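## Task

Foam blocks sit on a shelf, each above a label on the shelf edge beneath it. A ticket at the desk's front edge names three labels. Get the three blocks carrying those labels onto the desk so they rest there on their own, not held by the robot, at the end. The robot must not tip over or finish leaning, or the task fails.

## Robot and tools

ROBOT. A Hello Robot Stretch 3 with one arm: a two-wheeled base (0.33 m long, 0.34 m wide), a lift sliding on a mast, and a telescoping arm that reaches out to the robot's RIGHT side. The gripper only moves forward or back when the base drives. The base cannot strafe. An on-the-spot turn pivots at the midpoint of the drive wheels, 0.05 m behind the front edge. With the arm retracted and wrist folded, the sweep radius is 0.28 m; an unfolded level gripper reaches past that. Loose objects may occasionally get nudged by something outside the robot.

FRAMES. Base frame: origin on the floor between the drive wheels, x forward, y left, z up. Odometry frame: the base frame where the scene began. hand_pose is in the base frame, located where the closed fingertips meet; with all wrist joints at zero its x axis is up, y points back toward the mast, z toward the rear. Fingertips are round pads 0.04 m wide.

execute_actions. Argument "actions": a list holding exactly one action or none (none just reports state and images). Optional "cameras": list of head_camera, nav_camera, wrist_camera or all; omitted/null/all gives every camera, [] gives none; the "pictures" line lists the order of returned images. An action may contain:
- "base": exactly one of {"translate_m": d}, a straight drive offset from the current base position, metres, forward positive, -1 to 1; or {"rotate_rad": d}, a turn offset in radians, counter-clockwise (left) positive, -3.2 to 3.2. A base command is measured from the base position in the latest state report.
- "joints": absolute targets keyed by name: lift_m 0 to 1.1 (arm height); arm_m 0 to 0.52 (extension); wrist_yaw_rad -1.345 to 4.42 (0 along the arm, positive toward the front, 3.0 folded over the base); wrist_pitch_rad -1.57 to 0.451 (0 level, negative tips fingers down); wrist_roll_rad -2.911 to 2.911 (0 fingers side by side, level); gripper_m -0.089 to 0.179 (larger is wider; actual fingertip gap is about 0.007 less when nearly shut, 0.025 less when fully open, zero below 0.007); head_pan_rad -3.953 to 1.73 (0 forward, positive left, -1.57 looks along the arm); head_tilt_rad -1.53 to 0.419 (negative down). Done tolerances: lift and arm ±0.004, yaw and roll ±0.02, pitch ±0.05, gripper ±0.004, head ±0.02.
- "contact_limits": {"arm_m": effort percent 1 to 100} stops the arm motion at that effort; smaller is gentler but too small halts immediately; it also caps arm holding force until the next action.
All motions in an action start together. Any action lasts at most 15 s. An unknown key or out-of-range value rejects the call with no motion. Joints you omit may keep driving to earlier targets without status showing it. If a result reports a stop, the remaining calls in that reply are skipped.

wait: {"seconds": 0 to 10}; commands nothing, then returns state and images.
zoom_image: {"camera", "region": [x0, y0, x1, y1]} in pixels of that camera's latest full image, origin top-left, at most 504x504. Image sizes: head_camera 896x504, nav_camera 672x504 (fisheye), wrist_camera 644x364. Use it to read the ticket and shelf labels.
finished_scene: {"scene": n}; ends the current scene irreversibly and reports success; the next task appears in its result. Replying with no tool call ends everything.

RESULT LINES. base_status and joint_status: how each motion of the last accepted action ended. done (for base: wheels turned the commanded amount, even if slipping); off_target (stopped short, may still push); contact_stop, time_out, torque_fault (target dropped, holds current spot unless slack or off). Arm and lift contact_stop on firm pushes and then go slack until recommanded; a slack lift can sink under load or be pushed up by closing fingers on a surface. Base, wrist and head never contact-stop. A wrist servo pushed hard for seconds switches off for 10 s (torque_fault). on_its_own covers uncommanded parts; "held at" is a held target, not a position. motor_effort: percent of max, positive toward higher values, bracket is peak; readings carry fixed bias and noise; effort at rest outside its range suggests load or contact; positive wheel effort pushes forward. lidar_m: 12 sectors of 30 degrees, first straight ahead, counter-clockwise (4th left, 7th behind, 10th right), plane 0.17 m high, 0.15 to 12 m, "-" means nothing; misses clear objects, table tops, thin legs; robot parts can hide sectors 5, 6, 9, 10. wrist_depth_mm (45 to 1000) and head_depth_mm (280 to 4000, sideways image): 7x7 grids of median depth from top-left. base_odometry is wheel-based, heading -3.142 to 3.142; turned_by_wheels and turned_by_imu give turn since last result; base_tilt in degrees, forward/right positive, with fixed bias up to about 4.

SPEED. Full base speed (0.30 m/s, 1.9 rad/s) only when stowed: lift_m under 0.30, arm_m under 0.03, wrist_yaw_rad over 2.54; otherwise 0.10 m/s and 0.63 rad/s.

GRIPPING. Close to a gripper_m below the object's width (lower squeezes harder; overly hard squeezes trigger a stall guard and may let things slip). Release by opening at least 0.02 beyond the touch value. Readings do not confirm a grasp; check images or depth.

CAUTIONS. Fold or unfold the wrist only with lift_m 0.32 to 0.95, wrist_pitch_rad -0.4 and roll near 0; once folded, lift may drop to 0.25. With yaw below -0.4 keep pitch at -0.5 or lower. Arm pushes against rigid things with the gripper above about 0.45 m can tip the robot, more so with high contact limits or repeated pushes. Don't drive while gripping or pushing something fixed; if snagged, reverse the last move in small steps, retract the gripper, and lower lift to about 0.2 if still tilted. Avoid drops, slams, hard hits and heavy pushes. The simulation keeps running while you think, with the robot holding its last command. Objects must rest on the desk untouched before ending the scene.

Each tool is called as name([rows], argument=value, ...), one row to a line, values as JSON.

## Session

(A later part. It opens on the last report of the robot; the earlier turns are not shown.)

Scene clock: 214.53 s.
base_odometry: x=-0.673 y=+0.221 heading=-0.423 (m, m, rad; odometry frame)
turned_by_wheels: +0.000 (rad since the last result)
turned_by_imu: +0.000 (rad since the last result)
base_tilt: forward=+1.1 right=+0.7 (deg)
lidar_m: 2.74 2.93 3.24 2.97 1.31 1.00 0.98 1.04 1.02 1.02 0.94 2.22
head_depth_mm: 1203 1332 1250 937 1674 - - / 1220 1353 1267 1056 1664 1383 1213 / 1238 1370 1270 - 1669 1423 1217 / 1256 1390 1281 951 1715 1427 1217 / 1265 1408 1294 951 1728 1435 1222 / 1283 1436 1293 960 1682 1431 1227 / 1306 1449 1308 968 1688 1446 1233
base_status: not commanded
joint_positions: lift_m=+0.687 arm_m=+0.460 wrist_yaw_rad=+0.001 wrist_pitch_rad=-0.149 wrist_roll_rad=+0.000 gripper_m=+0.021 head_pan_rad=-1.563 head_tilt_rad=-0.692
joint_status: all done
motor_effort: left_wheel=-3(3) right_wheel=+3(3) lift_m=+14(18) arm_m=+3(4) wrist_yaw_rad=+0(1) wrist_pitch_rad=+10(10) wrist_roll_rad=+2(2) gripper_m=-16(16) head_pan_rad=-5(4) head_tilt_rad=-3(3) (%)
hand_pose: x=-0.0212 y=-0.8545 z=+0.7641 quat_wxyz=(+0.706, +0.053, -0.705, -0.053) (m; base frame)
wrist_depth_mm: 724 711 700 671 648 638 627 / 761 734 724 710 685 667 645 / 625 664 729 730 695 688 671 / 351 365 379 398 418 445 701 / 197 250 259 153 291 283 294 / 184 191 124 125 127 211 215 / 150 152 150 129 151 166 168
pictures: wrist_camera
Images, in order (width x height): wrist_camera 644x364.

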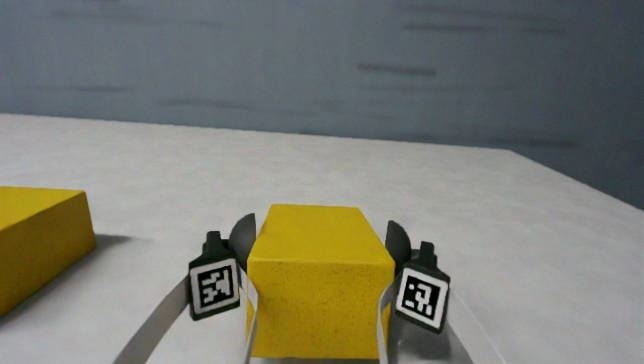

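execute_actions([
  {"joints": {"lift_m": 0.681}},
], cameras=[])

execute_actions([
  {"joints": {"gripper_m": 0.11}},
], cameras=["wrist_camera"])

Scene clock: 215.80 s.
base_odometry: x=-0.673 y=+0.221 heading=-0.423 (m, m, rad; odometry frame)
turned_by_wheels: +0.000 (rad since the last result)
turned_by_imu: +0.000 (rad since the last result)
base_tilt: forward=+1.1 right=+0.5 (deg)
lidar_m: 2.75 2.93 3.24 2.97 1.31 1.01 0.99 1.05 1.03 1.02 0.94 2.23
head_depth_mm: 1204 1336 1255 936 1676 - - / 1217 1352 1265 1016 1655 1386 1218 / 1235 1374 1271 - 1667 1425 1217 / 1259 1387 1278 951 1715 1427 1216 / 1270 1410 1288 952 1720 1436 1225 / 1277 1429 1303 961 1684 1422 1225 / 1299 1453 1307 965 1685 1438 1235
base_status: not commanded
joint_positions: lift_m=+0.681 arm_m=+0.460 wrist_yaw_rad=+0.001 wrist_pitch_rad=-0.136 wrist_roll_rad=+0.000 gripper_m=+0.021 head_pan_rad=-1.563 head_tilt_rad=-0.692
joint_status: all done
motor_effort: left_wheel=-3(3) right_wheel=+3(3) lift_m=+14(15) arm_m=+3(3) wrist_yaw_rad=-1(0) wrist_pitch_rad=+5(9) wrist_roll_rad=+2(2) gripper_m=-16(17) head_pan_rad=-3(4) head_tilt_rad=-3(3) (%)
hand_pose: x=-0.0212 y=-0.8553 z=+0.7613 quat_wxyz=(+0.706, +0.049, -0.705, -0.048) (m; base frame)
wrist_depth_mm: 727 711 698 660 656 630 626 / 777 753 717 698 684 668 650 / 635 704 735 729 722 705 679 / 355 360 380 397 423 452 692 / 197 249 258 152 287 285 293 / 182 187 124 125 127 206 211 / 147 149 146 130 148 163 165
pictures: none
No camera images: the call's "cameras" was empty. Leave "cameras" out to get every camera's image.

Scene clock: 217.20 s.
base_odometry: x=-0.673 y=+0.221 heading=-0.423 (m, m, rad; odometry frame)
turned_by_wheels: +0.000 (rad since the last result)
turned_by_imu: +0.000 (rad since the last result)
base_tilt: forward=+1.1 right=+0.6 (deg)
lidar_m: 2.74 2.93 3.24 2.97 1.31 1.01 0.99 1.05 1.03 1.02 0.94 2.21
head_depth_mm: 1203 1334 1253 936 1677 - - / 1224 1362 1266 1016 1651 1381 1214 / 1232 1374 1273 - 1669 1415 1214 / 1246 1387 1284 950 1716 1421 1220 / 1264 1404 1288 951 1726 1438 1224 / 1285 1429 1300 960 1679 1421 1223 / 1300 1449 1311 963 1700 1433 1233
base_status: not commanded
joint_positions: lift_m=+0.681 arm_m=+0.460 wrist_yaw_rad=+0.001 wrist_pitch_rad=-0.138 wrist_roll_rad=+0.000 gripper_m=+0.110 head_pan_rad=-1.563 head_tilt_rad=-0.692
joint_status: all done
motor_effort: left_wheel=-3(3) right_wheel=+3(3) lift_m=+14(14) arm_m=+3(3) wrist_yaw_rad=+0(1) wrist_pitch_rad=+6(6) wrist_roll_rad=+2(2) gripper_m=+0(81) head_pan_rad=-4(3) head_tilt_rad=-3(3) (%)
hand_pose: x=-0.0212 y=-0.8552 z=+0.7608 quat_wxyz=(+0.706, +0.050, -0.705, -0.049) (m; base frame)
wrist_depth_mm: 720 715 687 661 659 638 623 / 761 748 728 706 700 669 645 / 630 684 732 717 711 688 677 / 347 355 381 393 414 439 703 / 197 246 253 165 280 281 293 / 180 192 172 126 180 206 211 / 151 146 146 131 152 160 164
pictures: wrist_camera
Images, in order (width x height): wrist_camera 644x364.

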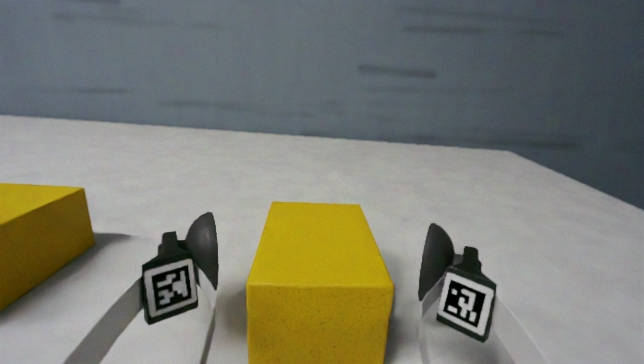

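execute_actions([
  {"joints": {"lift_m": 0.73}},
], cameras=[])

execute_actions([
  {"joints": {"arm_m": 0.0}},
], cameras=[])

execute_actions([
  {"joints": {"wrist_pitch_rad": -0.4, "wrist_yaw_rad": 3.0, "lift_m": 0.34, "gripper_m": 0.04, "head_pan_rad": 0.0, "head_tilt_rad": -0.4}, "base": {"rotate_rad": 0.86}},
], cameras=[])

execute_actions([
  {"joints": {"lift_m": 0.285}},
], cameras=["head_camera"])

Scene clock: 220.60 s.
base_odometry: x=-0.673 y=+0.221 heading=-0.423 (m, m, rad; odometry frame)
turned_by_wheels: +0.000 (rad since the last result)
turned_by_imu: +0.000 (rad since the last result)
base_tilt: forward=+1.1 right=+0.6 (deg)
lidar_m: 2.74 2.94 3.24 2.98 1.31 1.00 0.99 1.04 1.02 1.02 0.94 2.23
head_depth_mm: 1207 1339 1261 953 1667 - 1189 / 1223 1355 1272 - 1594 1380 1213 / 1239 1377 1276 - 1677 1418 1219 / 1250 1387 1284 951 1719 1429 1217 / 1261 1408 1289 948 1732 1432 1230 / 1279 1430 1301 960 1678 1427 1223 / 1298 1448 1307 963 1688 1441 1233
base_status: not commanded
joint_positions: lift_m=+0.730 arm_m=+0.460 wrist_yaw_rad=+0.001 wrist_pitch_rad=-0.138 wrist_roll_rad=+0.000 gripper_m=+0.110 head_pan_rad=-1.563 head_tilt_rad=-0.692
joint_status: all done
motor_effort: left_wheel=-3(3) right_wheel=+3(3) lift_m=+22(25) arm_m=+4(3) wrist_yaw_rad=-1(1) wrist_pitch_rad=+6(6) wrist_roll_rad=+2(2) gripper_m=+0(0) head_pan_rad=-4(4) head_tilt_rad=-4(2) (%)
hand_pose: x=-0.0212 y=-0.8552 z=+0.8093 quat_wxyz=(+0.706, +0.050, -0.705, -0.049) (m; base frame)
wrist_depth_mm: 721 698 689 674 652 639 626 / 757 740 727 696 674 665 645 / 798 774 753 735 711 697 689 / 480 500 525 555 585 623 716 / 335 345 365 368 394 397 433 / 204 256 252 201 278 289 292 / 196 205 210 160 220 223 229
pictures: none
No camera images: the call's "cameras" was empty. Leave "cameras" out to get every camera's image.

Scene clock: 225.17 s.
base_odometry: x=-0.673 y=+0.221 heading=-0.423 (m, m, rad; odometry frame)
turned_by_wheels: +0.000 (rad since the last result)
turned_by_imu: +0.000 (rad since the last result)
base_tilt: forward=+1.1 right=+0.6 (deg)
lidar_m: 2.74 2.94 3.24 2.97 1.31 1.00 0.99 1.04 1.03 1.02 0.94 2.23
head_depth_mm: 1207 1345 1257 938 1657 1422 1214 / 1225 1350 1269 939 1514 1374 1227 / 1239 1369 1271 942 1668 1442 - / 1256 1391 1281 952 1720 1391 1214 / 1266 1406 1294 951 1733 1433 1226 / 1288 1428 1297 965 1692 1420 1230 / 1297 1449 1302 964 1687 1437 1228
base_status: not commanded
joint_positions: lift_m=+0.730 arm_m=+0.000 wrist_yaw_rad=+0.001 wrist_pitch_rad=-0.138 wrist_roll_rad=+0.000 gripper_m=+0.110 head_pan_rad=-1.563 head_tilt_rad=-0.692
joint_status: all done
motor_effort: left_wheel=-3(3) right_wheel=+3(3) lift_m=+22(22) arm_m=-2(3) wrist_yaw_rad=+0(1) wrist_pitch_rad=+6(6) wrist_roll_rad=+2(3) gripper_m=+0(0) head_pan_rad=-3(4) head_tilt_rad=-3(2) (%)
hand_pose: x=-0.0212 y=-0.3957 z=+0.8092 quat_wxyz=(+0.706, +0.050, -0.705, -0.049) (m; base frame)
wrist_depth_mm: - - - - - - - / - - - - - - - / 905 970 - - - - - / 537 506 538 556 586 - - / 719 759 - - 448 464 - / - - - - - - - / - - - - - - -
pictures: none
No camera images: the call's "cameras" was empty. Leave "cameras" out to get every camera's image.

Scene clock: 229.53 s.
base_odometry: x=-0.673 y=+0.221 heading=+0.437 (m, m, rad; odometry frame)
turned_by_wheels: +0.860 (rad since the last result)
turned_by_imu: +0.848 (rad since the last result)
base_tilt: forward=+1.1 right=+0.6 (deg)
lidar_m: 3.24 2.98 1.59 1.06 0.99 1.00 1.26 1.02 0.94 1.45 2.75 2.80
head_depth_mm: 3064 3226 3391 3457 2433 1847 1460 / 3456 3651 3646 3458 2466 1834 1460 / 3692 3932 - 3510 2482 1838 1462 / 3430 3599 3825 3742 2487 1846 1468 / 3289 3465 3648 3566 2508 1844 1470 / 3042 3280 3333 3587 2500 1853 1472 / 2939 3126 3286 3379 2508 1868 1482
base_status: done
joint_positions: lift_m=+0.340 arm_m=+0.000 wrist_yaw_rad=+2.998 wrist_pitch_rad=-0.416 wrist_roll_rad=+0.000 gripper_m=+0.040 head_pan_rad=-0.007 head_tilt_rad=-0.409
joint_status: all done
motor_effort: left_wheel=-3(9) right_wheel=+4(9) lift_m=+14(19) arm_m=-2(2) wrist_yaw_rad=+3(2) wrist_pitch_rad=+5(4) wrist_roll_rad=+2(2) gripper_m=+0(79) head_pan_rad=+3(40) head_tilt_rad=+3(20) (%)
hand_pose: x=+0.0110 y=+0.0772 z=+0.3534 quat_wxyz=(+0.196, +0.700, +0.096, +0.680) (m; base frame)
wrist_depth_mm: 715 - - - - - - / 763 824 - - - - - / 782 900 - - - - - / 779 789 831 875 877 885 921 / 640 644 - 676 687 705 709 / 530 539 - 568 584 583 585 / 464 492 - 495 475 502 501
pictures: none
No camera images: the call's "cameras" was empty. Leave "cameras" out to get every camera's image.

Scene clock: 230.87 s.
base_odometry: x=-0.673 y=+0.221 heading=+0.437 (m, m, rad; odometry frame)
turned_by_wheels: +0.000 (rad since the last result)
turned_by_imu: +0.000 (rad since the last result)
base_tilt: forward=+1.1 right=+0.6 (deg)
lidar_m: 3.26 2.97 1.59 1.06 0.99 1.00 1.26 1.02 0.94 1.45 2.74 2.79
head_depth_mm: 3094 3185 3353 3436 2477 1832 1464 / 3399 3536 3754 3473 2457 1833 1468 / 3656 3952 - 3515 2471 1822 1465 / 3411 3685 3832 3746 2477 1838 1465 / 3243 3466 3639 3571 2495 1847 1477 / 3015 3213 3365 3546 2474 1855 1469 / 2962 3110 3306 3365 2492 1847 1484
base_status: not commanded
joint_positions: lift_m=+0.285 arm_m=+0.000 wrist_yaw_rad=+2.998 wrist_pitch_rad=-0.416 wrist_roll_rad=+0.000 gripper_m=+0.040 head_pan_rad=-0.007 head_tilt_rad=-0.409
joint_status: all done
motor_effort: left_wheel=-3(3) right_wheel=+4(4) lift_m=+14(14) arm_m=-1(2) wrist_yaw_rad=+3(3) wrist_pitch_rad=+5(6) wrist_roll_rad=+2(2) gripper_m=+0(0) head_pan_rad=+2(3) head_tilt_rad=+3(4) (%)
hand_pose: x=+0.0110 y=+0.0771 z=+0.2983 quat_wxyz=(+0.196, +0.700, +0.096, +0.680) (m; base frame)
wrist_depth_mm: 725 - - - - - - / 742 824 - - - - - / 787 865 956 - - - - / 704 705 736 745 759 787 815 / 562 567 - 594 620 626 639 / 472 495 - 520 520 513 521 / - - - - 420 436 441
pictures: head_camera (sideways: a quarter turn clockwise sets it upright)
Images, in order (width x height): head_camera 896x504.

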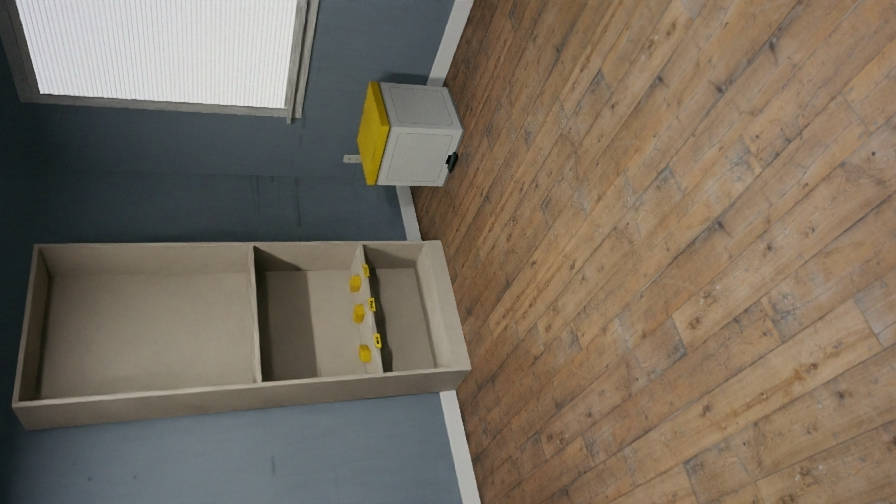

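execute_actions([
  {"base": {"translate_m": 1.0}},
], cameras=[])

execute_actions([
  {"base": {"translate_m": 1.0}},
], cameras=[])

execute_actions([
  {"base": {"translate_m": 1.0}},
], cameras=["nav_camera"])

Scene clock: 236.50 s.
base_odometry: x=+0.233 y=+0.644 heading=+0.436 (m, m, rad; odometry frame)
turned_by_wheels: +0.000 (rad since the last result)
turned_by_imu: -0.001 (rad since the last result)
base_tilt: forward=+1.1 right=+0.6 (deg)
lidar_m: 2.32 2.30 2.23 1.71 1.58 1.60 1.96 1.60 1.87 2.32 2.17 2.19
head_depth_mm: 2390 2506 2587 2636 2462 1841 1470 / 2661 2804 2939 2583 2465 1841 1469 / 2785 2969 3220 3251 2492 1843 1471 / 2609 2755 2764 2948 2470 1848 1475 / 2415 2535 2713 2830 2499 1856 1478 / 2295 2431 2554 2678 2489 1855 1485 / 2165 2277 2382 2530 2505 1852 1484
base_status: done
joint_positions: lift_m=+0.285 arm_m=+0.000 wrist_yaw_rad=+2.998 wrist_pitch_rad=-0.416 wrist_roll_rad=+0.000 gripper_m=+0.040 head_pan_rad=-0.007 head_tilt_rad=-0.408
joint_status: not commanded
motor_effort: left_wheel=-3(10) right_wheel=+3(12) lift_m=+14(14) arm_m=-3(3) wrist_yaw_rad=+2(3) wrist_pitch_rad=+6(5) wrist_roll_rad=+2(2) gripper_m=+0(0) head_pan_rad=+3(3) head_tilt_rad=+3(3) (%)
hand_pose: x=+0.0108 y=+0.0771 z=+0.2983 quat_wxyz=(+0.196, +0.700, +0.097, +0.680) (m; base frame)
wrist_depth_mm: - - - - - - - / - - - - - - - / 931 896 995 - - - - / 688 693 738 749 770 773 817 / 559 574 - 593 624 625 639 / 474 499 - 516 516 510 520 / - - - - 427 435 446
pictures: none
No camera images: the call's "cameras" was empty. Leave "cameras" out to get every camera's image.

Scene clock: 241.60 s.
base_odometry: x=+1.139 y=+1.067 heading=+0.436 (m, m, rad; odometry frame)
turned_by_wheels: +0.000 (rad since the last result)
turned_by_imu: -0.001 (rad since the last result)
base_tilt: forward=+1.0 right=+0.6 (deg)
lidar_m: 1.41 1.39 1.71 1.74 2.18 2.21 2.80 2.46 2.51 1.70 1.57 1.35
head_depth_mm: 1717 1802 1883 1976 1597 1554 1468 / 1916 2010 2131 2240 1707 1700 1467 / 1894 2009 2143 2319 2358 1842 1470 / 1762 1881 2008 2147 2239 1841 1470 / 1525 1633 1713 1882 2004 1800 1472 / 1523 1613 1688 1801 1832 1747 1473 / 1444 1521 1585 1694 1718 1719 1474
base_status: done
joint_positions: lift_m=+0.285 arm_m=+0.000 wrist_yaw_rad=+2.998 wrist_pitch_rad=-0.416 wrist_roll_rad=+0.000 gripper_m=+0.040 head_pan_rad=-0.007 head_tilt_rad=-0.408
joint_status: not commanded
motor_effort: left_wheel=-3(9) right_wheel=+3(12) lift_m=+14(14) arm_m=-2(2) wrist_yaw_rad=+2(2) wrist_pitch_rad=+5(5) wrist_roll_rad=+2(2) gripper_m=+1(1) head_pan_rad=+3(3) head_tilt_rad=+3(2) (%)
hand_pose: x=+0.0108 y=+0.0771 z=+0.2983 quat_wxyz=(+0.196, +0.700, +0.097, +0.680) (m; base frame)
wrist_depth_mm: - - - - - - - / - - - - - - - / 943 919 995 - - - - / 694 709 736 762 764 776 809 / 560 577 - 600 612 613 637 / 473 494 - 518 521 513 522 / - - - - 420 438 448
pictures: none
No camera images: the call's "cameras" was empty. Leave "cameras" out to get every camera's image.

Scene clock: 246.60 s.
base_odometry: x=+2.045 y=+1.489 heading=+0.436 (m, m, rad; odometry frame)
turned_by_wheels: +0.000 (rad since the last result)
turned_by_imu: -0.001 (rad since the last result)
base_tilt: forward=+1.1 right=+0.6 (deg)
lidar_m: 0.64 0.70 0.81 0.78 1.77 2.80 3.52 3.37 1.58 1.05 0.51 0.51
head_depth_mm: 1051 1101 1153 1211 1272 1344 1379 / 1032 1107 1188 1282 1385 1498 1471 / 963 1025 1098 1180 1274 1385 1426 / 902 954 1015 1089 1167 1261 1350 / 850 894 953 1011 1079 1148 1239 / 527 557 598 636 747 860 900 / 609 683 766 700 889 949 928
base_status: done
joint_positions: lift_m=+0.285 arm_m=+0.000 wrist_yaw_rad=+2.998 wrist_pitch_rad=-0.416 wrist_roll_rad=+0.000 gripper_m=+0.040 head_pan_rad=-0.007 head_tilt_rad=-0.408
joint_status: not commanded
motor_effort: left_wheel=-3(9) right_wheel=+3(12) lift_m=+14(15) arm_m=-3(2) wrist_yaw_rad=+2(2) wrist_pitch_rad=+5(6) wrist_roll_rad=+2(2) gripper_m=+0(1) head_pan_rad=+2(3) head_tilt_rad=+2(3) (%)
hand_pose: x=+0.0108 y=+0.0771 z=+0.2983 quat_wxyz=(+0.196, +0.700, +0.097, +0.680) (m; base frame)
wrist_depth_mm: - - - - 807 737 607 / - - - - 867 761 630 / 925 927 954 922 792 760 663 / 686 712 717 720 720 629 608 / 567 565 - 603 609 600 536 / 467 492 - 514 520 511 508 / - - - - 421 434 438
pictures: nav_camera (sideways: a quarter turn counterclockwise sets it upright)
Images, in order (width x height): nav_camera 672x504.

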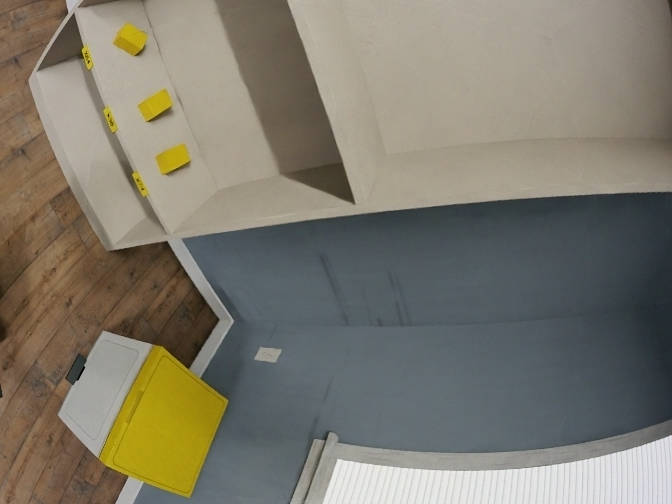

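execute_actions(actions=[])

Scene clock: 248.90 s.
base_odometry: x=+2.045 y=+1.489 heading=+0.436 (m, m, rad; odometry frame)
turned_by_wheels: +0.000 (rad since the last result)
turned_by_imu: +0.000 (rad since the last result)
base_tilt: forward=+1.1 right=+0.6 (deg)
lidar_m: 0.63 0.70 0.81 0.77 1.76 2.81 3.56 3.37 1.58 1.06 0.51 0.51
head_depth_mm: 1049 1101 1156 1204 1277 1343 1382 / 1034 1110 1187 1282 1384 1499 1469 / 962 1024 1098 1181 1275 1389 1430 / 902 956 1021 1085 1172 1272 1360 / 847 893 946 1011 1082 1148 1240 / 528 558 599 634 747 859 902 / 610 683 764 700 885 949 926
base_status: done
joint_positions: lift_m=+0.285 arm_m=+0.000 wrist_yaw_rad=+2.998 wrist_pitch_rad=-0.416 wrist_roll_rad=+0.000 gripper_m=+0.040 head_pan_rad=-0.007 head_tilt_rad=-0.408
joint_status: not commanded
motor_effort: left_wheel=-3(9) right_wheel=+2(12) lift_m=+14(15) arm_m=-2(2) wrist_yaw_rad=+2(2) wrist_pitch_rad=+5(6) wrist_roll_rad=+2(2) gripper_m=+0(1) head_pan_rad=+2(3) head_tilt_rad=+3(3) (%)
hand_pose: x=+0.0108 y=+0.0771 z=+0.2983 quat_wxyz=(+0.196, +0.700, +0.097, +0.680) (m; base frame)
wrist_depth_mm: - - - - 825 731 621 / - - - - 873 765 641 / 899 904 975 935 805 762 677 / 696 703 750 735 740 638 611 / 563 573 - 608 606 607 533 / 468 493 - 510 518 518 505 / - - - - 421 442 443
pictures: head_camera (sideways: a quarter turn clockwise sets it upright), nav_camera (sideways: a quarter turn counterclockwise sets it upright), wrist_camera
Images, in order (width x height): head_camera 896x504, nav_camera 672x504, wrist_camera 644x364.

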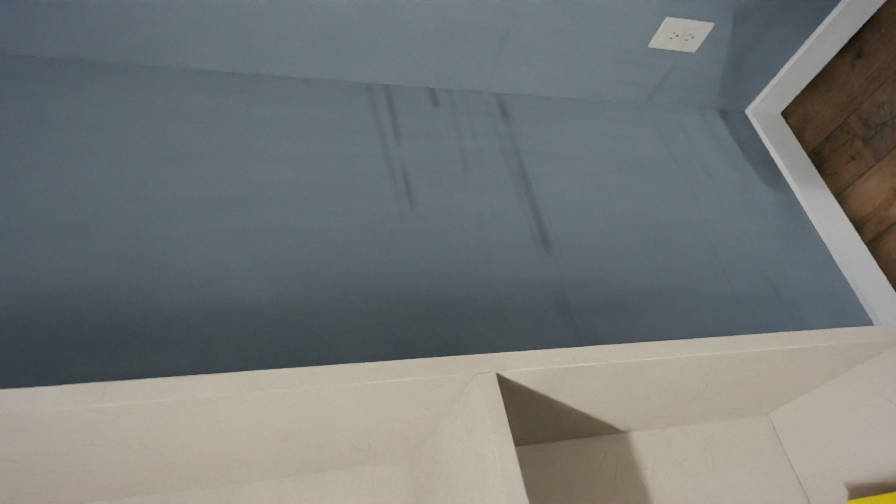

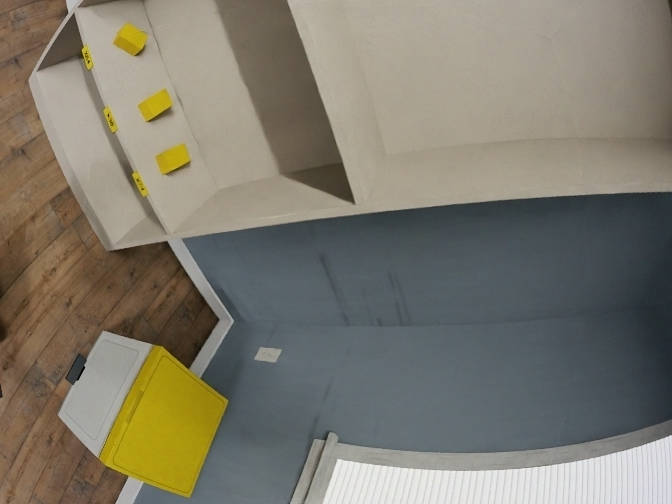

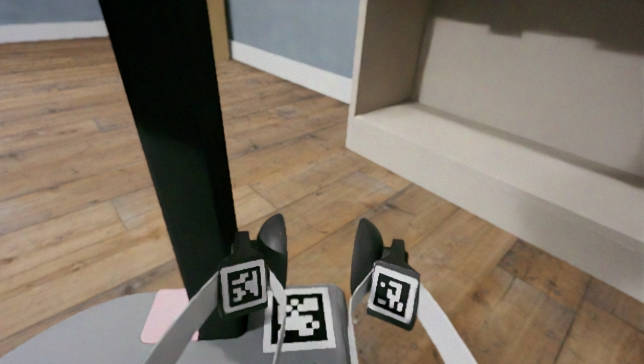

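execute_actions([
  {"base": {"rotate_rad": 2.29}, "joints": {"head_pan_rad": -1.57, "head_tilt_rad": -0.8}},
])

Scene clock: 252.70 s.
base_odometry: x=+2.045 y=+1.489 heading=+2.726 (m, m, rad; odometry frame)
turned_by_wheels: +2.290 (rad since the last result)
turned_by_imu: +2.251 (rad since the last result)
base_tilt: forward=+1.1 right=+0.6 (deg)
lidar_m: 2.77 2.95 3.37 2.87 1.29 0.99 0.51 0.53 0.63 0.85 0.77 1.37
head_depth_mm: 694 586 895 1049 972 1192 1162 / 702 623 912 1071 969 1233 1166 / 712 629 932 1085 1003 1258 1165 / 720 636 948 1091 1005 1267 1174 / 728 642 964 1113 1039 1275 1174 / 738 649 984 1125 1043 1295 1176 / 749 655 1004 1104 1068 1306 1186
base_status: done
joint_positions: lift_m=+0.285 arm_m=+0.000 wrist_yaw_rad=+2.998 wrist_pitch_rad=-0.416 wrist_roll_rad=+0.000 gripper_m=+0.040 head_pan_rad=-1.563 head_tilt_rad=-0.791
joint_status: all done
motor_effort: left_wheel=-3(11) right_wheel=+3(13) lift_m=+15(15) arm_m=-2(2) wrist_yaw_rad=+2(2) wrist_pitch_rad=+5(6) wrist_roll_rad=+2(2) gripper_m=+0(0) head_pan_rad=-3(47) head_tilt_rad=-3(23) (%)
hand_pose: x=+0.0108 y=+0.0771 z=+0.2983 quat_wxyz=(+0.196, +0.700, +0.097, +0.680) (m; base frame)
wrist_depth_mm: - - - - - - - / - - - - - - - / 900 919 972 - - - - / 703 701 735 760 762 788 787 / 559 579 - 602 628 629 640 / 473 499 - 512 518 510 524 / - - - - 419 443 448
pictures: head_camera (sideways: a quarter turn clockwise sets it upright), nav_camera (sideways: a quarter turn counterclockwise sets it upright), wrist_camera
Images, in order (width x height): head_camera 896x504, nav_camera 672x504, wrist_camera 644x364.

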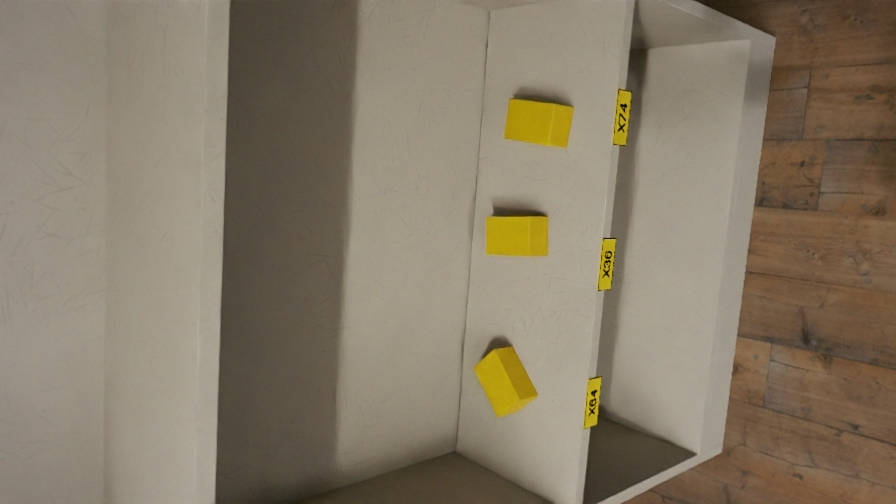

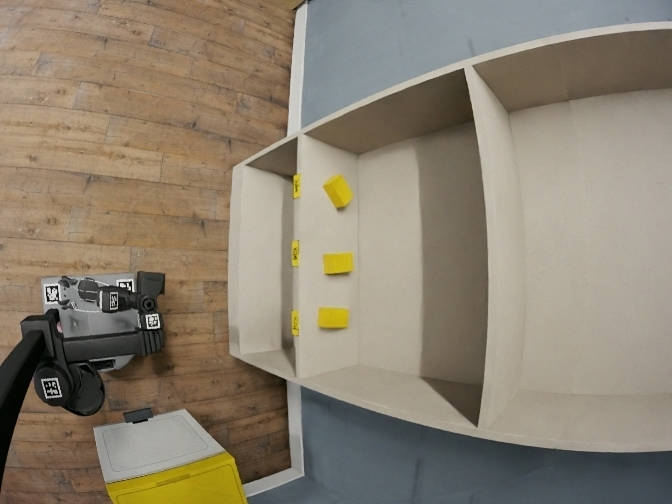

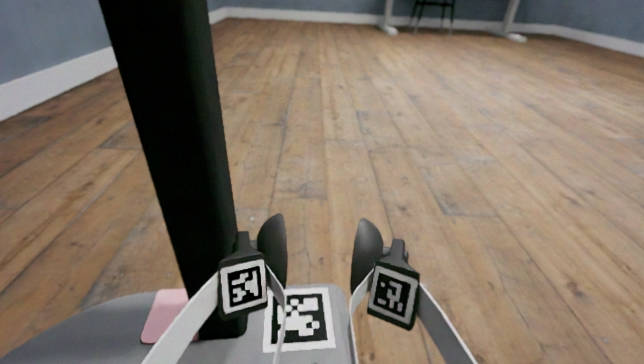

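execute_actions([
  {"joints": {"lift_m": 0.42}},
], cameras=[])

execute_actions([
  {"joints": {"wrist_yaw_rad": 0.0, "gripper_m": 0.12}},
], cameras=[])

execute_actions([
  {"joints": {"wrist_pitch_rad": 0.02}},
])

Scene clock: 256.07 s.
base_odometry: x=+2.045 y=+1.489 heading=+2.726 (m, m, rad; odometry frame)
turned_by_wheels: +0.000 (rad since the last result)
turned_by_imu: +0.000 (rad since the last result)
base_tilt: forward=+1.1 right=+0.6 (deg)
lidar_m: 2.77 2.95 3.38 2.87 1.29 1.00 0.51 0.53 0.64 0.85 0.78 1.37
head_depth_mm: 696 586 899 1044 969 1186 1167 / 703 623 910 1074 971 1232 1159 / 714 630 928 1082 1001 1264 1171 / 720 633 949 1093 1006 1262 1168 / 729 642 963 1106 1037 1270 1175 / 738 648 978 1124 1043 1295 1179 / 745 656 1000 1103 1068 1301 1179
base_status: not commanded
joint_positions: lift_m=+0.420 arm_m=+0.000 wrist_yaw_rad=+2.998 wrist_pitch_rad=-0.416 wrist_roll_rad=+0.000 gripper_m=+0.040 head_pan_rad=-1.563 head_tilt_rad=-0.791
joint_status: all done
motor_effort: left_wheel=-3(3) right_wheel=+3(3) lift_m=+23(23) arm_m=-2(2) wrist_yaw_rad=+2(2) wrist_pitch_rad=+5(6) wrist_roll_rad=+2(2) gripper_m=+0(0) head_pan_rad=-4(4) head_tilt_rad=-3(4) (%)
hand_pose: x=+0.0108 y=+0.0771 z=+0.4327 quat_wxyz=(+0.196, +0.700, +0.097, +0.680) (m; base frame)
wrist_depth_mm: - - - - - - - / - - - - - - - / - - - - - - - / 908 911 967 986 - - - / 739 752 - 804 824 828 840 / 611 637 - 658 680 687 691 / 535 544 560 569 549 583 583
pictures: none
No camera images: the call's "cameras" was empty. Leave "cameras" out to get every camera's image.

Scene clock: 258.57 s.
base_odometry: x=+2.045 y=+1.489 heading=+2.726 (m, m, rad; odometry frame)
turned_by_wheels: +0.000 (rad since the last result)
turned_by_imu: +0.000 (rad since the last result)
base_tilt: forward=+1.1 right=+0.6 (deg)
lidar_m: 2.78 2.95 3.37 2.88 1.29 1.00 0.51 0.53 0.63 0.85 0.78 1.37
head_depth_mm: 695 587 899 1048 970 1191 1161 / 705 623 914 1070 972 1230 1163 / 710 629 931 1079 1003 1261 1188 / 719 636 948 1090 1004 1271 1172 / 727 641 968 1109 1038 1271 1175 / 739 649 977 1125 1036 1296 1178 / 745 655 998 1104 1067 1310 1180
base_status: not commanded
joint_positions: lift_m=+0.420 arm_m=+0.000 wrist_yaw_rad=+0.003 wrist_pitch_rad=-0.416 wrist_roll_rad=+0.000 gripper_m=+0.120 head_pan_rad=-1.563 head_tilt_rad=-0.791
joint_status: all done
motor_effort: left_wheel=-3(3) right_wheel=+3(3) lift_m=+22(23) arm_m=-2(2) wrist_yaw_rad=-2(1) wrist_pitch_rad=+5(6) wrist_roll_rad=+2(2) gripper_m=+0(80) head_pan_rad=-3(4) head_tilt_rad=-4(4) (%)
hand_pose: x=-0.0209 y=-0.3698 z=+0.4327 quat_wxyz=(+0.692, +0.147, -0.691, -0.146) (m; base frame)
wrist_depth_mm: 395 406 437 400 369 481 342 / 483 619 609 579 319 311 298 / 513 677 653 647 612 523 347 / 531 707 737 716 669 513 632 / 572 636 643 652 661 489 715 / 607 569 549 549 540 641 693 / 550 551 551 552 536 549 588
pictures: none
No camera images: the call's "cameras" was empty. Leave "cameras" out to get every camera's image.

Scene clock: 259.63 s.
base_odometry: x=+2.045 y=+1.489 heading=+2.726 (m, m, rad; odometry frame)
turned_by_wheels: +0.000 (rad since the last result)
turned_by_imu: +0.000 (rad since the last result)
base_tilt: forward=+1.2 right=+0.6 (deg)
lidar_m: 2.77 2.95 3.36 2.88 1.29 1.00 0.51 0.53 0.64 0.85 0.78 1.37
head_depth_mm: 694 585 897 1048 970 1191 1162 / 703 623 913 1067 972 1235 1168 / 710 631 929 1081 1003 1261 1211 / 719 636 947 1094 1004 1269 1179 / 729 644 963 1108 1036 1270 1175 / 738 648 982 1124 1037 1297 1181 / 747 654 1000 1101 1068 1305 1187
base_status: not commanded
joint_positions: lift_m=+0.420 arm_m=+0.000 wrist_yaw_rad=+0.003 wrist_pitch_rad=-0.007 wrist_roll_rad=+0.000 gripper_m=+0.120 head_pan_rad=-1.563 head_tilt_rad=-0.791
joint_status: all done
motor_effort: left_wheel=-3(3) right_wheel=+3(3) lift_m=+23(22) arm_m=-2(2) wrist_yaw_rad=-2(2) wrist_pitch_rad=+9(11) wrist_roll_rad=+2(3) gripper_m=+0(0) head_pan_rad=-4(3) head_tilt_rad=-3(3) (%)
hand_pose: x=-0.0208 y=-0.4013 z=+0.5327 quat_wxyz=(+0.708, +0.004, -0.707, -0.002) (m; base frame)
wrist_depth_mm: 498 596 581 556 541 522 337 / 503 605 595 576 564 535 331 / 517 631 611 597 573 539 329 / 473 476 565 541 565 508 341 / 493 617 364 396 368 363 337 / 532 659 668 643 622 425 368 / 526 678 682 651 647 476 629
pictures: head_camera (sideways: a quarter turn clockwise sets it upright), nav_camera (sideways: a quarter turn counterclockwise sets it upright), wrist_camera
Images, in order (width x height): head_camera 896x504, nav_camera 672x504, wrist_camera 644x364.

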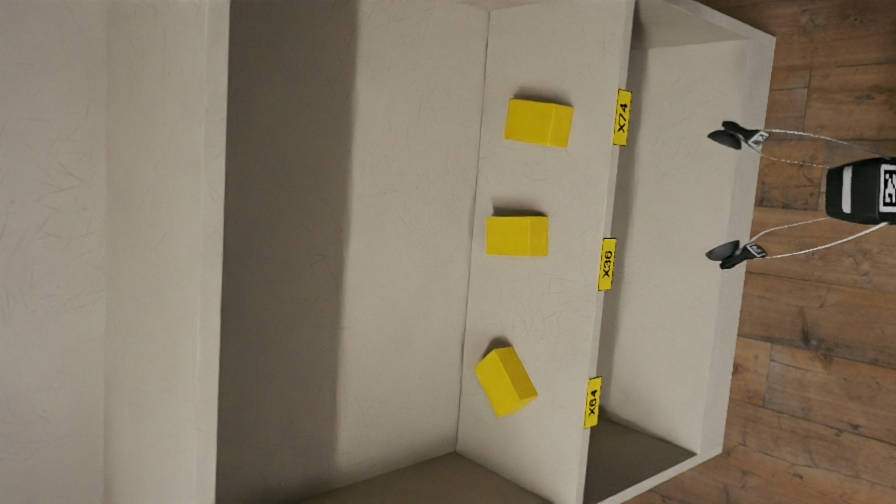

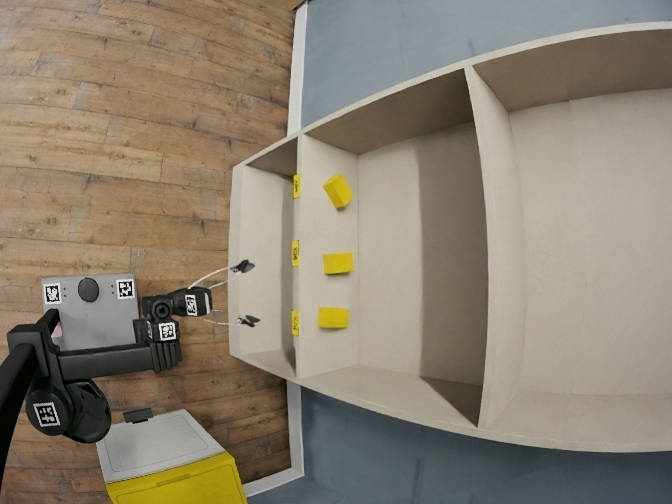

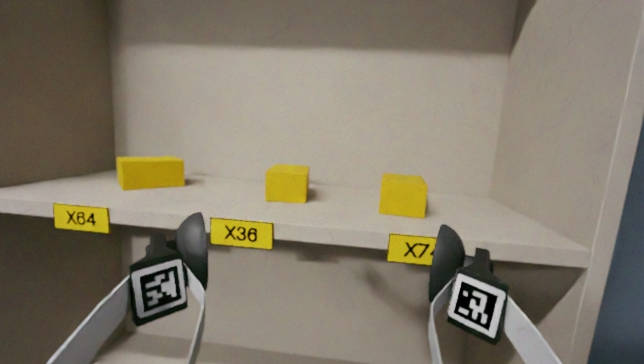

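execute_actions([
  {"base": {"rotate_rad": -0.135}},
], cameras=["wrist_camera", "head_camera"])

Scene clock: 264.07 s.
base_odometry: x=+2.045 y=+1.489 heading=+2.591 (m, m, rad; odometry frame)
turned_by_wheels: -0.135 (rad since the last result)
turned_by_imu: -0.134 (rad since the last result)
base_tilt: forward=+1.1 right=+0.6 (deg)
lidar_m: 2.52 2.83 3.43 3.37 1.47 1.03 0.51 0.51 0.64 0.82 0.78 1.19
head_depth_mm: 706 617 841 851 1004 1307 1162 / 707 624 932 1079 1001 1242 1166 / 711 629 931 1084 979 1260 1215 / 718 635 934 1089 1006 1262 1171 / 719 639 934 1099 1000 1266 1178 / 721 612 936 1101 1013 1275 1177 / 722 618 934 1100 1015 1274 1181
base_status: done
joint_positions: lift_m=+0.420 arm_m=+0.000 wrist_yaw_rad=+0.002 wrist_pitch_rad=-0.006 wrist_roll_rad=+0.000 gripper_m=+0.120 head_pan_rad=-1.563 head_tilt_rad=-0.791
joint_status: not commanded
motor_effort: left_wheel=+4(10) right_wheel=-4(8) lift_m=+23(23) arm_m=-2(2) wrist_yaw_rad=+0(2) wrist_pitch_rad=+8(9) wrist_roll_rad=+2(2) gripper_m=+0(0) head_pan_rad=-4(4) head_tilt_rad=-3(3) (%)
hand_pose: x=-0.0210 y=-0.4013 z=+0.5328 quat_wxyz=(+0.708, +0.003, -0.707, -0.002) (m; base frame)
wrist_depth_mm: 542 553 547 564 561 367 608 / 568 567 576 576 576 382 621 / 585 582 577 585 595 385 657 / 442 529 473 519 586 407 655 / 599 359 382 360 386 400 682 / 633 631 643 649 651 692 715 / 639 655 648 675 632 722 736
pictures: head_camera (sideways: a quarter turn clockwise sets it upright), wrist_camera
Images, in order (width x height): head_camera 896x504, wrist_camera 644x364.

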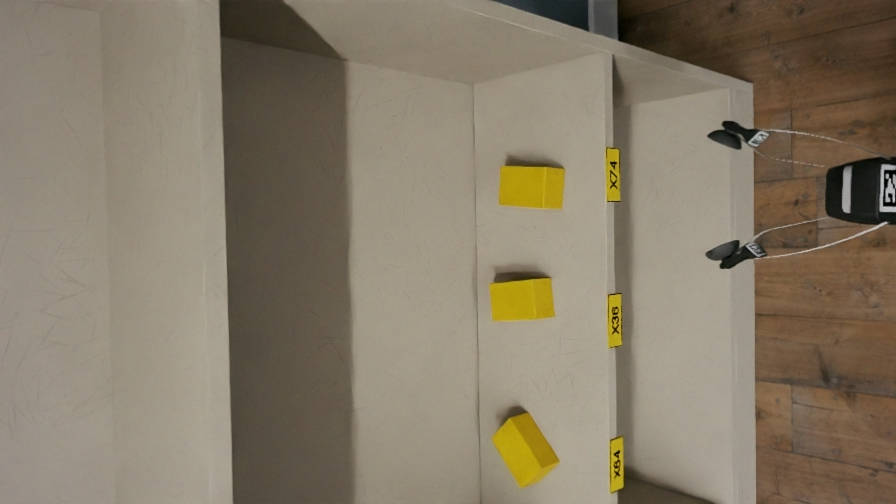

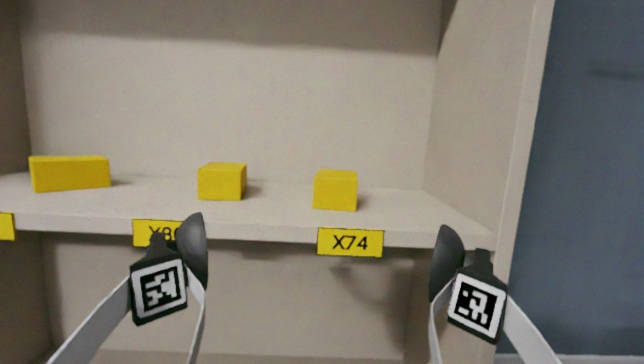

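execute_actions([
  {"base": {"translate_m": -0.018}, "joints": {"lift_m": 0.45}},
], cameras=[])

execute_actions([
  {"joints": {"arm_m": 0.2}},
], cameras=["wrist_camera", "head_camera"])

Scene clock: 266.80 s.
base_odometry: x=+2.061 y=+1.480 heading=+2.591 (m, m, rad; odometry frame)
turned_by_wheels: +0.000 (rad since the last result)
turned_by_imu: +0.000 (rad since the last result)
base_tilt: forward=+1.1 right=+0.6 (deg)
lidar_m: 1.80 2.86 3.43 3.38 1.44 1.01 0.49 0.50 0.63 0.76 0.79 0.80
head_depth_mm: 696 616 781 797 1315 1332 1163 / 708 622 935 1067 1025 1256 1163 / 712 631 929 1071 980 1257 1212 / 718 636 935 1091 1006 1265 1170 / 720 640 937 1074 999 1272 1171 / 720 611 938 1099 1016 1273 1178 / 723 619 937 1077 1013 1276 1185
base_status: done
joint_positions: lift_m=+0.450 arm_m=+0.000 wrist_yaw_rad=+0.002 wrist_pitch_rad=-0.005 wrist_roll_rad=+0.000 gripper_m=+0.120 head_pan_rad=-1.563 head_tilt_rad=-0.791
joint_status: all done
motor_effort: left_wheel=+3(6) right_wheel=-4(10) lift_m=+23(22) arm_m=-2(2) wrist_yaw_rad=-1(1) wrist_pitch_rad=+8(9) wrist_roll_rad=+2(2) gripper_m=+0(0) head_pan_rad=-4(4) head_tilt_rad=-3(3) (%)
hand_pose: x=-0.0210 y=-0.4013 z=+0.5631 quat_wxyz=(+0.708, +0.003, -0.707, -0.001) (m; base frame)
wrist_depth_mm: 546 549 555 564 563 362 596 / 559 565 572 571 585 383 636 / 588 577 588 587 590 408 648 / 477 603 590 600 608 401 658 / 367 408 406 417 437 663 672 / 634 632 645 649 591 702 717 / 654 645 661 655 572 710 739
pictures: none
No camera images: the call's "cameras" was empty. Leave "cameras" out to get every camera's image.

Scene clock: 269.50 s.
base_odometry: x=+2.061 y=+1.480 heading=+2.591 (m, m, rad; odometry frame)
turned_by_wheels: +0.000 (rad since the last result)
turned_by_imu: +0.000 (rad since the last result)
base_tilt: forward=+1.1 right=+0.6 (deg)
lidar_m: 1.80 2.86 3.45 3.40 1.44 1.01 0.49 0.50 0.63 0.76 0.79 0.79
head_depth_mm: 697 615 781 797 1311 1336 1170 / 707 623 932 1068 1023 1271 1146 / 710 630 929 1069 978 - 1149 / 717 636 939 1090 1007 1263 1174 / 719 640 934 1074 1000 1270 1173 / 720 611 933 1100 1014 1277 1180 / 721 619 934 1076 1011 1280 1175
base_status: not commanded
joint_positions: lift_m=+0.450 arm_m=+0.200 wrist_yaw_rad=+0.001 wrist_pitch_rad=-0.005 wrist_roll_rad=+0.000 gripper_m=+0.120 head_pan_rad=-1.563 head_tilt_rad=-0.791
joint_status: all done
motor_effort: left_wheel=+3(3) right_wheel=-4(4) lift_m=+23(23) arm_m=+3(4) wrist_yaw_rad=-1(1) wrist_pitch_rad=+8(8) wrist_roll_rad=+2(2) gripper_m=+0(1) head_pan_rad=-4(3) head_tilt_rad=-4(3) (%)
hand_pose: x=-0.0211 y=-0.6009 z=+0.5631 quat_wxyz=(+0.708, +0.002, -0.707, -0.002) (m; base frame)
wrist_depth_mm: 370 374 374 377 375 319 211 / 380 381 383 387 390 315 212 / 393 394 393 402 394 308 209 / 400 407 402 410 409 303 207 / 360 278 399 310 412 301 205 / 247 251 270 229 287 261 202 / 205 198 205 211 215 209 201
pictures: head_camera (sideways: a quarter turn clockwise sets it upright), wrist_camera
Images, in order (width x height): head_camera 896x504, wrist_camera 644x364.

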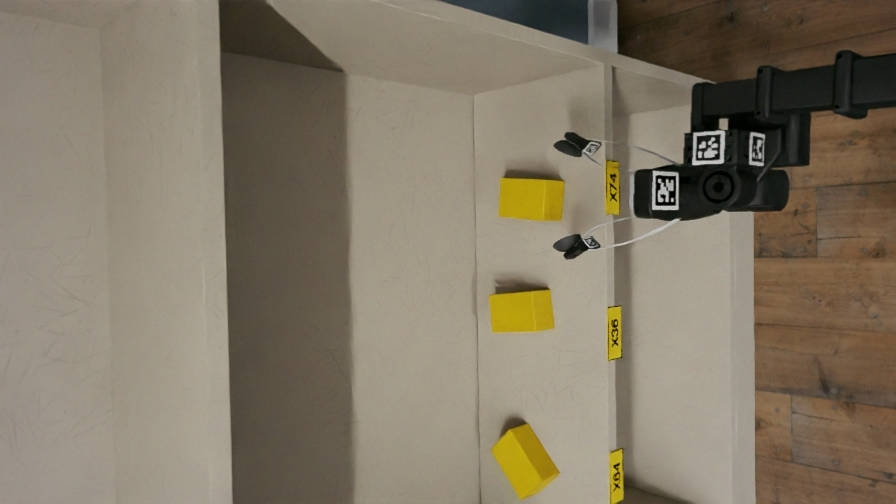

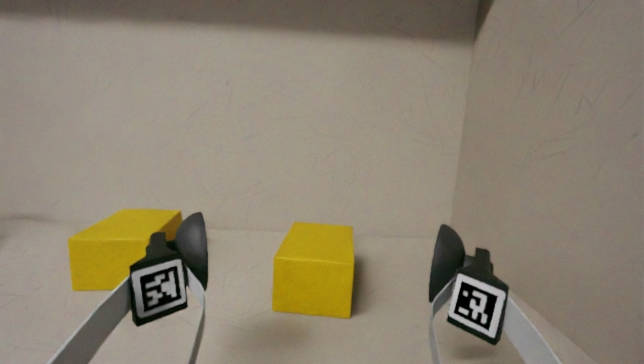

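execute_actions([
  {"joints": {"lift_m": 0.413}},
], cameras=[])

execute_actions([
  {"joints": {"arm_m": 0.3}},
], cameras=["wrist_camera", "head_camera"])

Scene clock: 271.80 s.
base_odometry: x=+2.061 y=+1.480 heading=+2.591 (m, m, rad; odometry frame)
turned_by_wheels: +0.000 (rad since the last result)
turned_by_imu: +0.000 (rad since the last result)
base_tilt: forward=+1.2 right=+0.6 (deg)
lidar_m: 1.80 2.86 3.45 3.39 1.45 1.01 0.49 0.50 0.63 0.76 0.79 0.79
head_depth_mm: 696 617 779 796 1310 1329 1165 / 707 621 933 1074 1023 1261 - / 711 629 934 1068 983 - 1145 / 716 636 935 1091 1009 1265 1174 / 720 640 936 1073 993 1269 1172 / 721 612 937 1108 1015 1278 1181 / 721 618 935 1073 1012 1280 1184
base_status: not commanded
joint_positions: lift_m=+0.413 arm_m=+0.200 wrist_yaw_rad=+0.001 wrist_pitch_rad=-0.005 wrist_roll_rad=+0.000 gripper_m=+0.120 head_pan_rad=-1.563 head_tilt_rad=-0.791
joint_status: all done
motor_effort: left_wheel=+3(3) right_wheel=-4(4) lift_m=+15(19) arm_m=+3(4) wrist_yaw_rad=+0(1) wrist_pitch_rad=+8(8) wrist_roll_rad=+2(2) gripper_m=+1(0) head_pan_rad=-4(4) head_tilt_rad=-4(3) (%)
hand_pose: x=-0.0211 y=-0.6009 z=+0.5267 quat_wxyz=(+0.708, +0.002, -0.707, -0.002) (m; base frame)
wrist_depth_mm: 369 371 374 373 376 317 212 / 383 379 384 386 393 313 212 / 385 391 394 400 402 310 209 / 400 294 404 402 416 308 207 / 241 243 299 223 324 285 204 / 190 204 201 207 214 223 199 / 155 156 157 156 160 162 168
pictures: none
No camera images: the call's "cameras" was empty. Leave "cameras" out to get every camera's image.

Scene clock: 273.77 s.
base_odometry: x=+2.061 y=+1.480 heading=+2.591 (m, m, rad; odometry frame)
turned_by_wheels: +0.000 (rad since the last result)
turned_by_imu: +0.000 (rad since the last result)
base_tilt: forward=+1.1 right=+0.6 (deg)
lidar_m: 1.80 2.86 3.43 3.36 1.44 1.01 0.49 0.50 0.63 0.76 0.79 0.79
head_depth_mm: 694 617 781 795 1321 1331 1162 / 706 622 932 1067 1022 1228 1164 / 707 629 933 1071 983 1232 1172 / 717 633 935 1090 1008 1260 1169 / 719 641 935 1072 998 1270 1177 / 721 612 939 1098 1015 1265 1181 / 723 617 936 1079 1014 1280 1189
base_status: not commanded
joint_positions: lift_m=+0.413 arm_m=+0.300 wrist_yaw_rad=+0.001 wrist_pitch_rad=-0.005 wrist_roll_rad=+0.000 gripper_m=+0.120 head_pan_rad=-1.563 head_tilt_rad=-0.791
joint_status: all done
motor_effort: left_wheel=+3(3) right_wheel=-4(4) lift_m=+14(14) arm_m=+3(3) wrist_yaw_rad=+0(0) wrist_pitch_rad=+8(8) wrist_roll_rad=+2(2) gripper_m=+0(0) head_pan_rad=-5(4) head_tilt_rad=-3(3) (%)
hand_pose: x=-0.0211 y=-0.7009 z=+0.5267 quat_wxyz=(+0.708, +0.002, -0.707, -0.002) (m; base frame)
wrist_depth_mm: 278 282 281 284 286 288 207 / 288 287 290 290 295 294 206 / 294 296 301 299 304 300 205 / 302 307 303 311 312 301 202 / 180 257 295 174 316 278 200 / 169 204 131 124 201 224 198 / 152 147 137 126 158 155 167
pictures: head_camera (sideways: a quarter turn clockwise sets it upright), wrist_camera
Images, in order (width x height): head_camera 896x504, wrist_camera 644x364.

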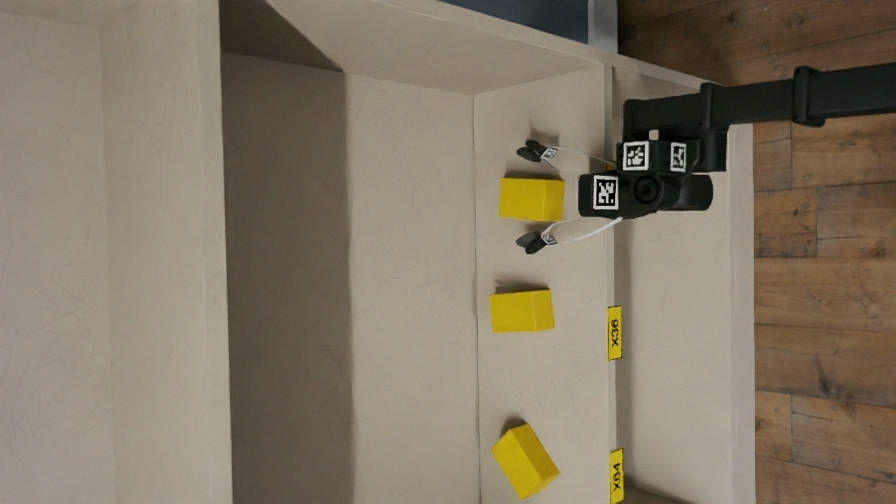

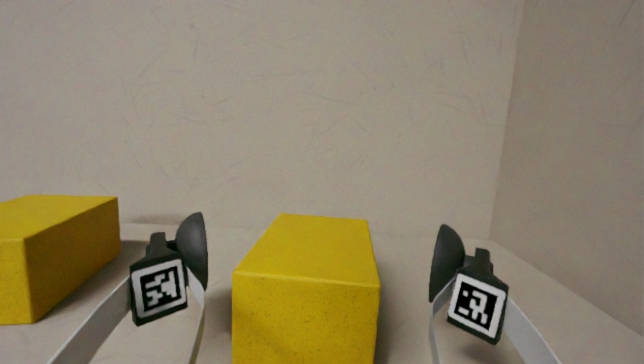

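execute_actions([
  {"joints": {"lift_m": 0.399}},
], cameras=["wrist_camera"])

execute_actions([
  {"joints": {"gripper_m": 0.02}},
], cameras=["wrist_camera"])

Scene clock: 275.73 s.
base_odometry: x=+2.061 y=+1.480 heading=+2.591 (m, m, rad; odometry frame)
turned_by_wheels: +0.000 (rad since the last result)
turned_by_imu: +0.000 (rad since the last result)
base_tilt: forward=+1.1 right=+0.6 (deg)
lidar_m: 1.80 2.86 3.43 3.39 1.44 1.01 0.49 0.50 0.63 0.76 0.79 0.80
head_depth_mm: 696 618 781 796 1315 1329 1164 / 707 621 933 1068 1024 1155 1165 / 710 628 934 1070 976 1233 1163 / 716 636 936 1089 1005 1262 1168 / 721 640 934 1075 1000 1262 1174 / 720 611 935 1100 1014 1273 1176 / 722 617 938 1079 1012 1282 1186
base_status: not commanded
joint_positions: lift_m=+0.399 arm_m=+0.300 wrist_yaw_rad=+0.001 wrist_pitch_rad=-0.005 wrist_roll_rad=+0.000 gripper_m=+0.120 head_pan_rad=-1.563 head_tilt_rad=-0.791
joint_status: all done
motor_effort: left_wheel=+3(3) right_wheel=-4(4) lift_m=+14(15) arm_m=+3(3) wrist_yaw_rad=-1(0) wrist_pitch_rad=+8(9) wrist_roll_rad=+2(2) gripper_m=+0(1) head_pan_rad=-4(3) head_tilt_rad=-4(3) (%)
hand_pose: x=-0.0211 y=-0.7009 z=+0.5127 quat_wxyz=(+0.708, +0.002, -0.707, -0.002) (m; base frame)
wrist_depth_mm: 277 281 284 282 286 288 208 / 286 289 290 292 293 293 205 / 296 297 298 298 301 302 205 / 206 301 308 304 310 296 203 / 174 223 213 133 279 263 201 / 159 176 126 122 173 193 182 / - 127 127 125 137 133 144
pictures: wrist_camera
Images, in order (width x height): wrist_camera 644x364.

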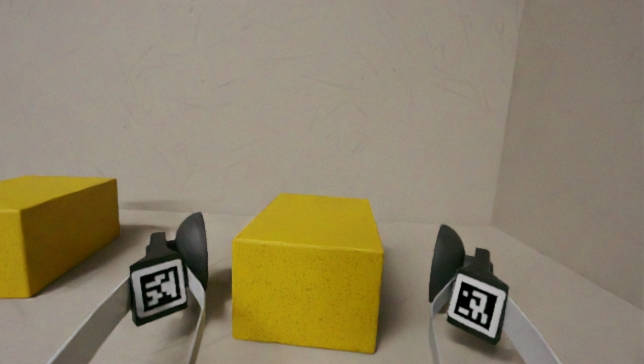

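Scene clock: 277.23 s.
base_odometry: x=+2.061 y=+1.480 heading=+2.591 (m, m, rad; odometry frame)
turned_by_wheels: +0.000 (rad since the last result)
turned_by_imu: +0.000 (rad since the last result)
base_tilt: forward=+1.0 right=+0.7 (deg)
lidar_m: 1.81 2.86 3.44 3.38 1.44 1.01 0.49 0.50 0.63 0.76 0.79 0.80
head_depth_mm: 695 618 781 796 1321 1330 1162 / 708 623 934 1069 1021 1149 1166 / 711 630 932 1071 977 1225 1168 / 719 635 934 1094 1009 1267 1170 / 721 640 935 1073 1001 1270 1177 / 720 612 934 1102 1012 1269 1179 / 720 617 933 1075 1014 1280 1183
base_status: not commanded
joint_positions: lift_m=+0.399 arm_m=+0.300 wrist_yaw_rad=+0.001 wrist_pitch_rad=-0.005 wrist_roll_rad=+0.000 gripper_m=+0.021 head_pan_rad=-1.563 head_tilt_rad=-0.791
joint_status: all done
motor_effort: left_wheel=+3(3) right_wheel=-4(4) lift_m=+14(15) arm_m=+4(3) wrist_yaw_rad=+0(0) wrist_pitch_rad=+8(8) wrist_roll_rad=+2(2) gripper_m=-17(91) head_pan_rad=-4(3) head_tilt_rad=-4(4) (%)
hand_pose: x=-0.0211 y=-0.7009 z=+0.5127 quat_wxyz=(+0.708, +0.002, -0.707, -0.002) (m; base frame)
wrist_depth_mm: 279 280 285 285 283 287 208 / 284 288 290 292 292 292 205 / 295 297 299 298 306 300 204 / 205 305 307 308 312 301 203 / 174 222 251 132 279 263 200 / 159 169 125 124 123 191 182 / 125 128 129 127 131 141 144
pictures: wrist_camera
Images, in order (width x height): wrist_camera 644x364.

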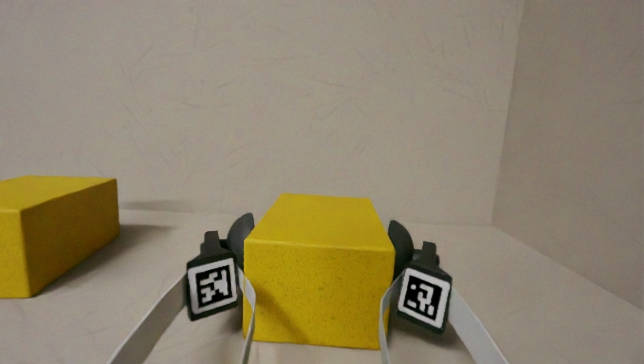

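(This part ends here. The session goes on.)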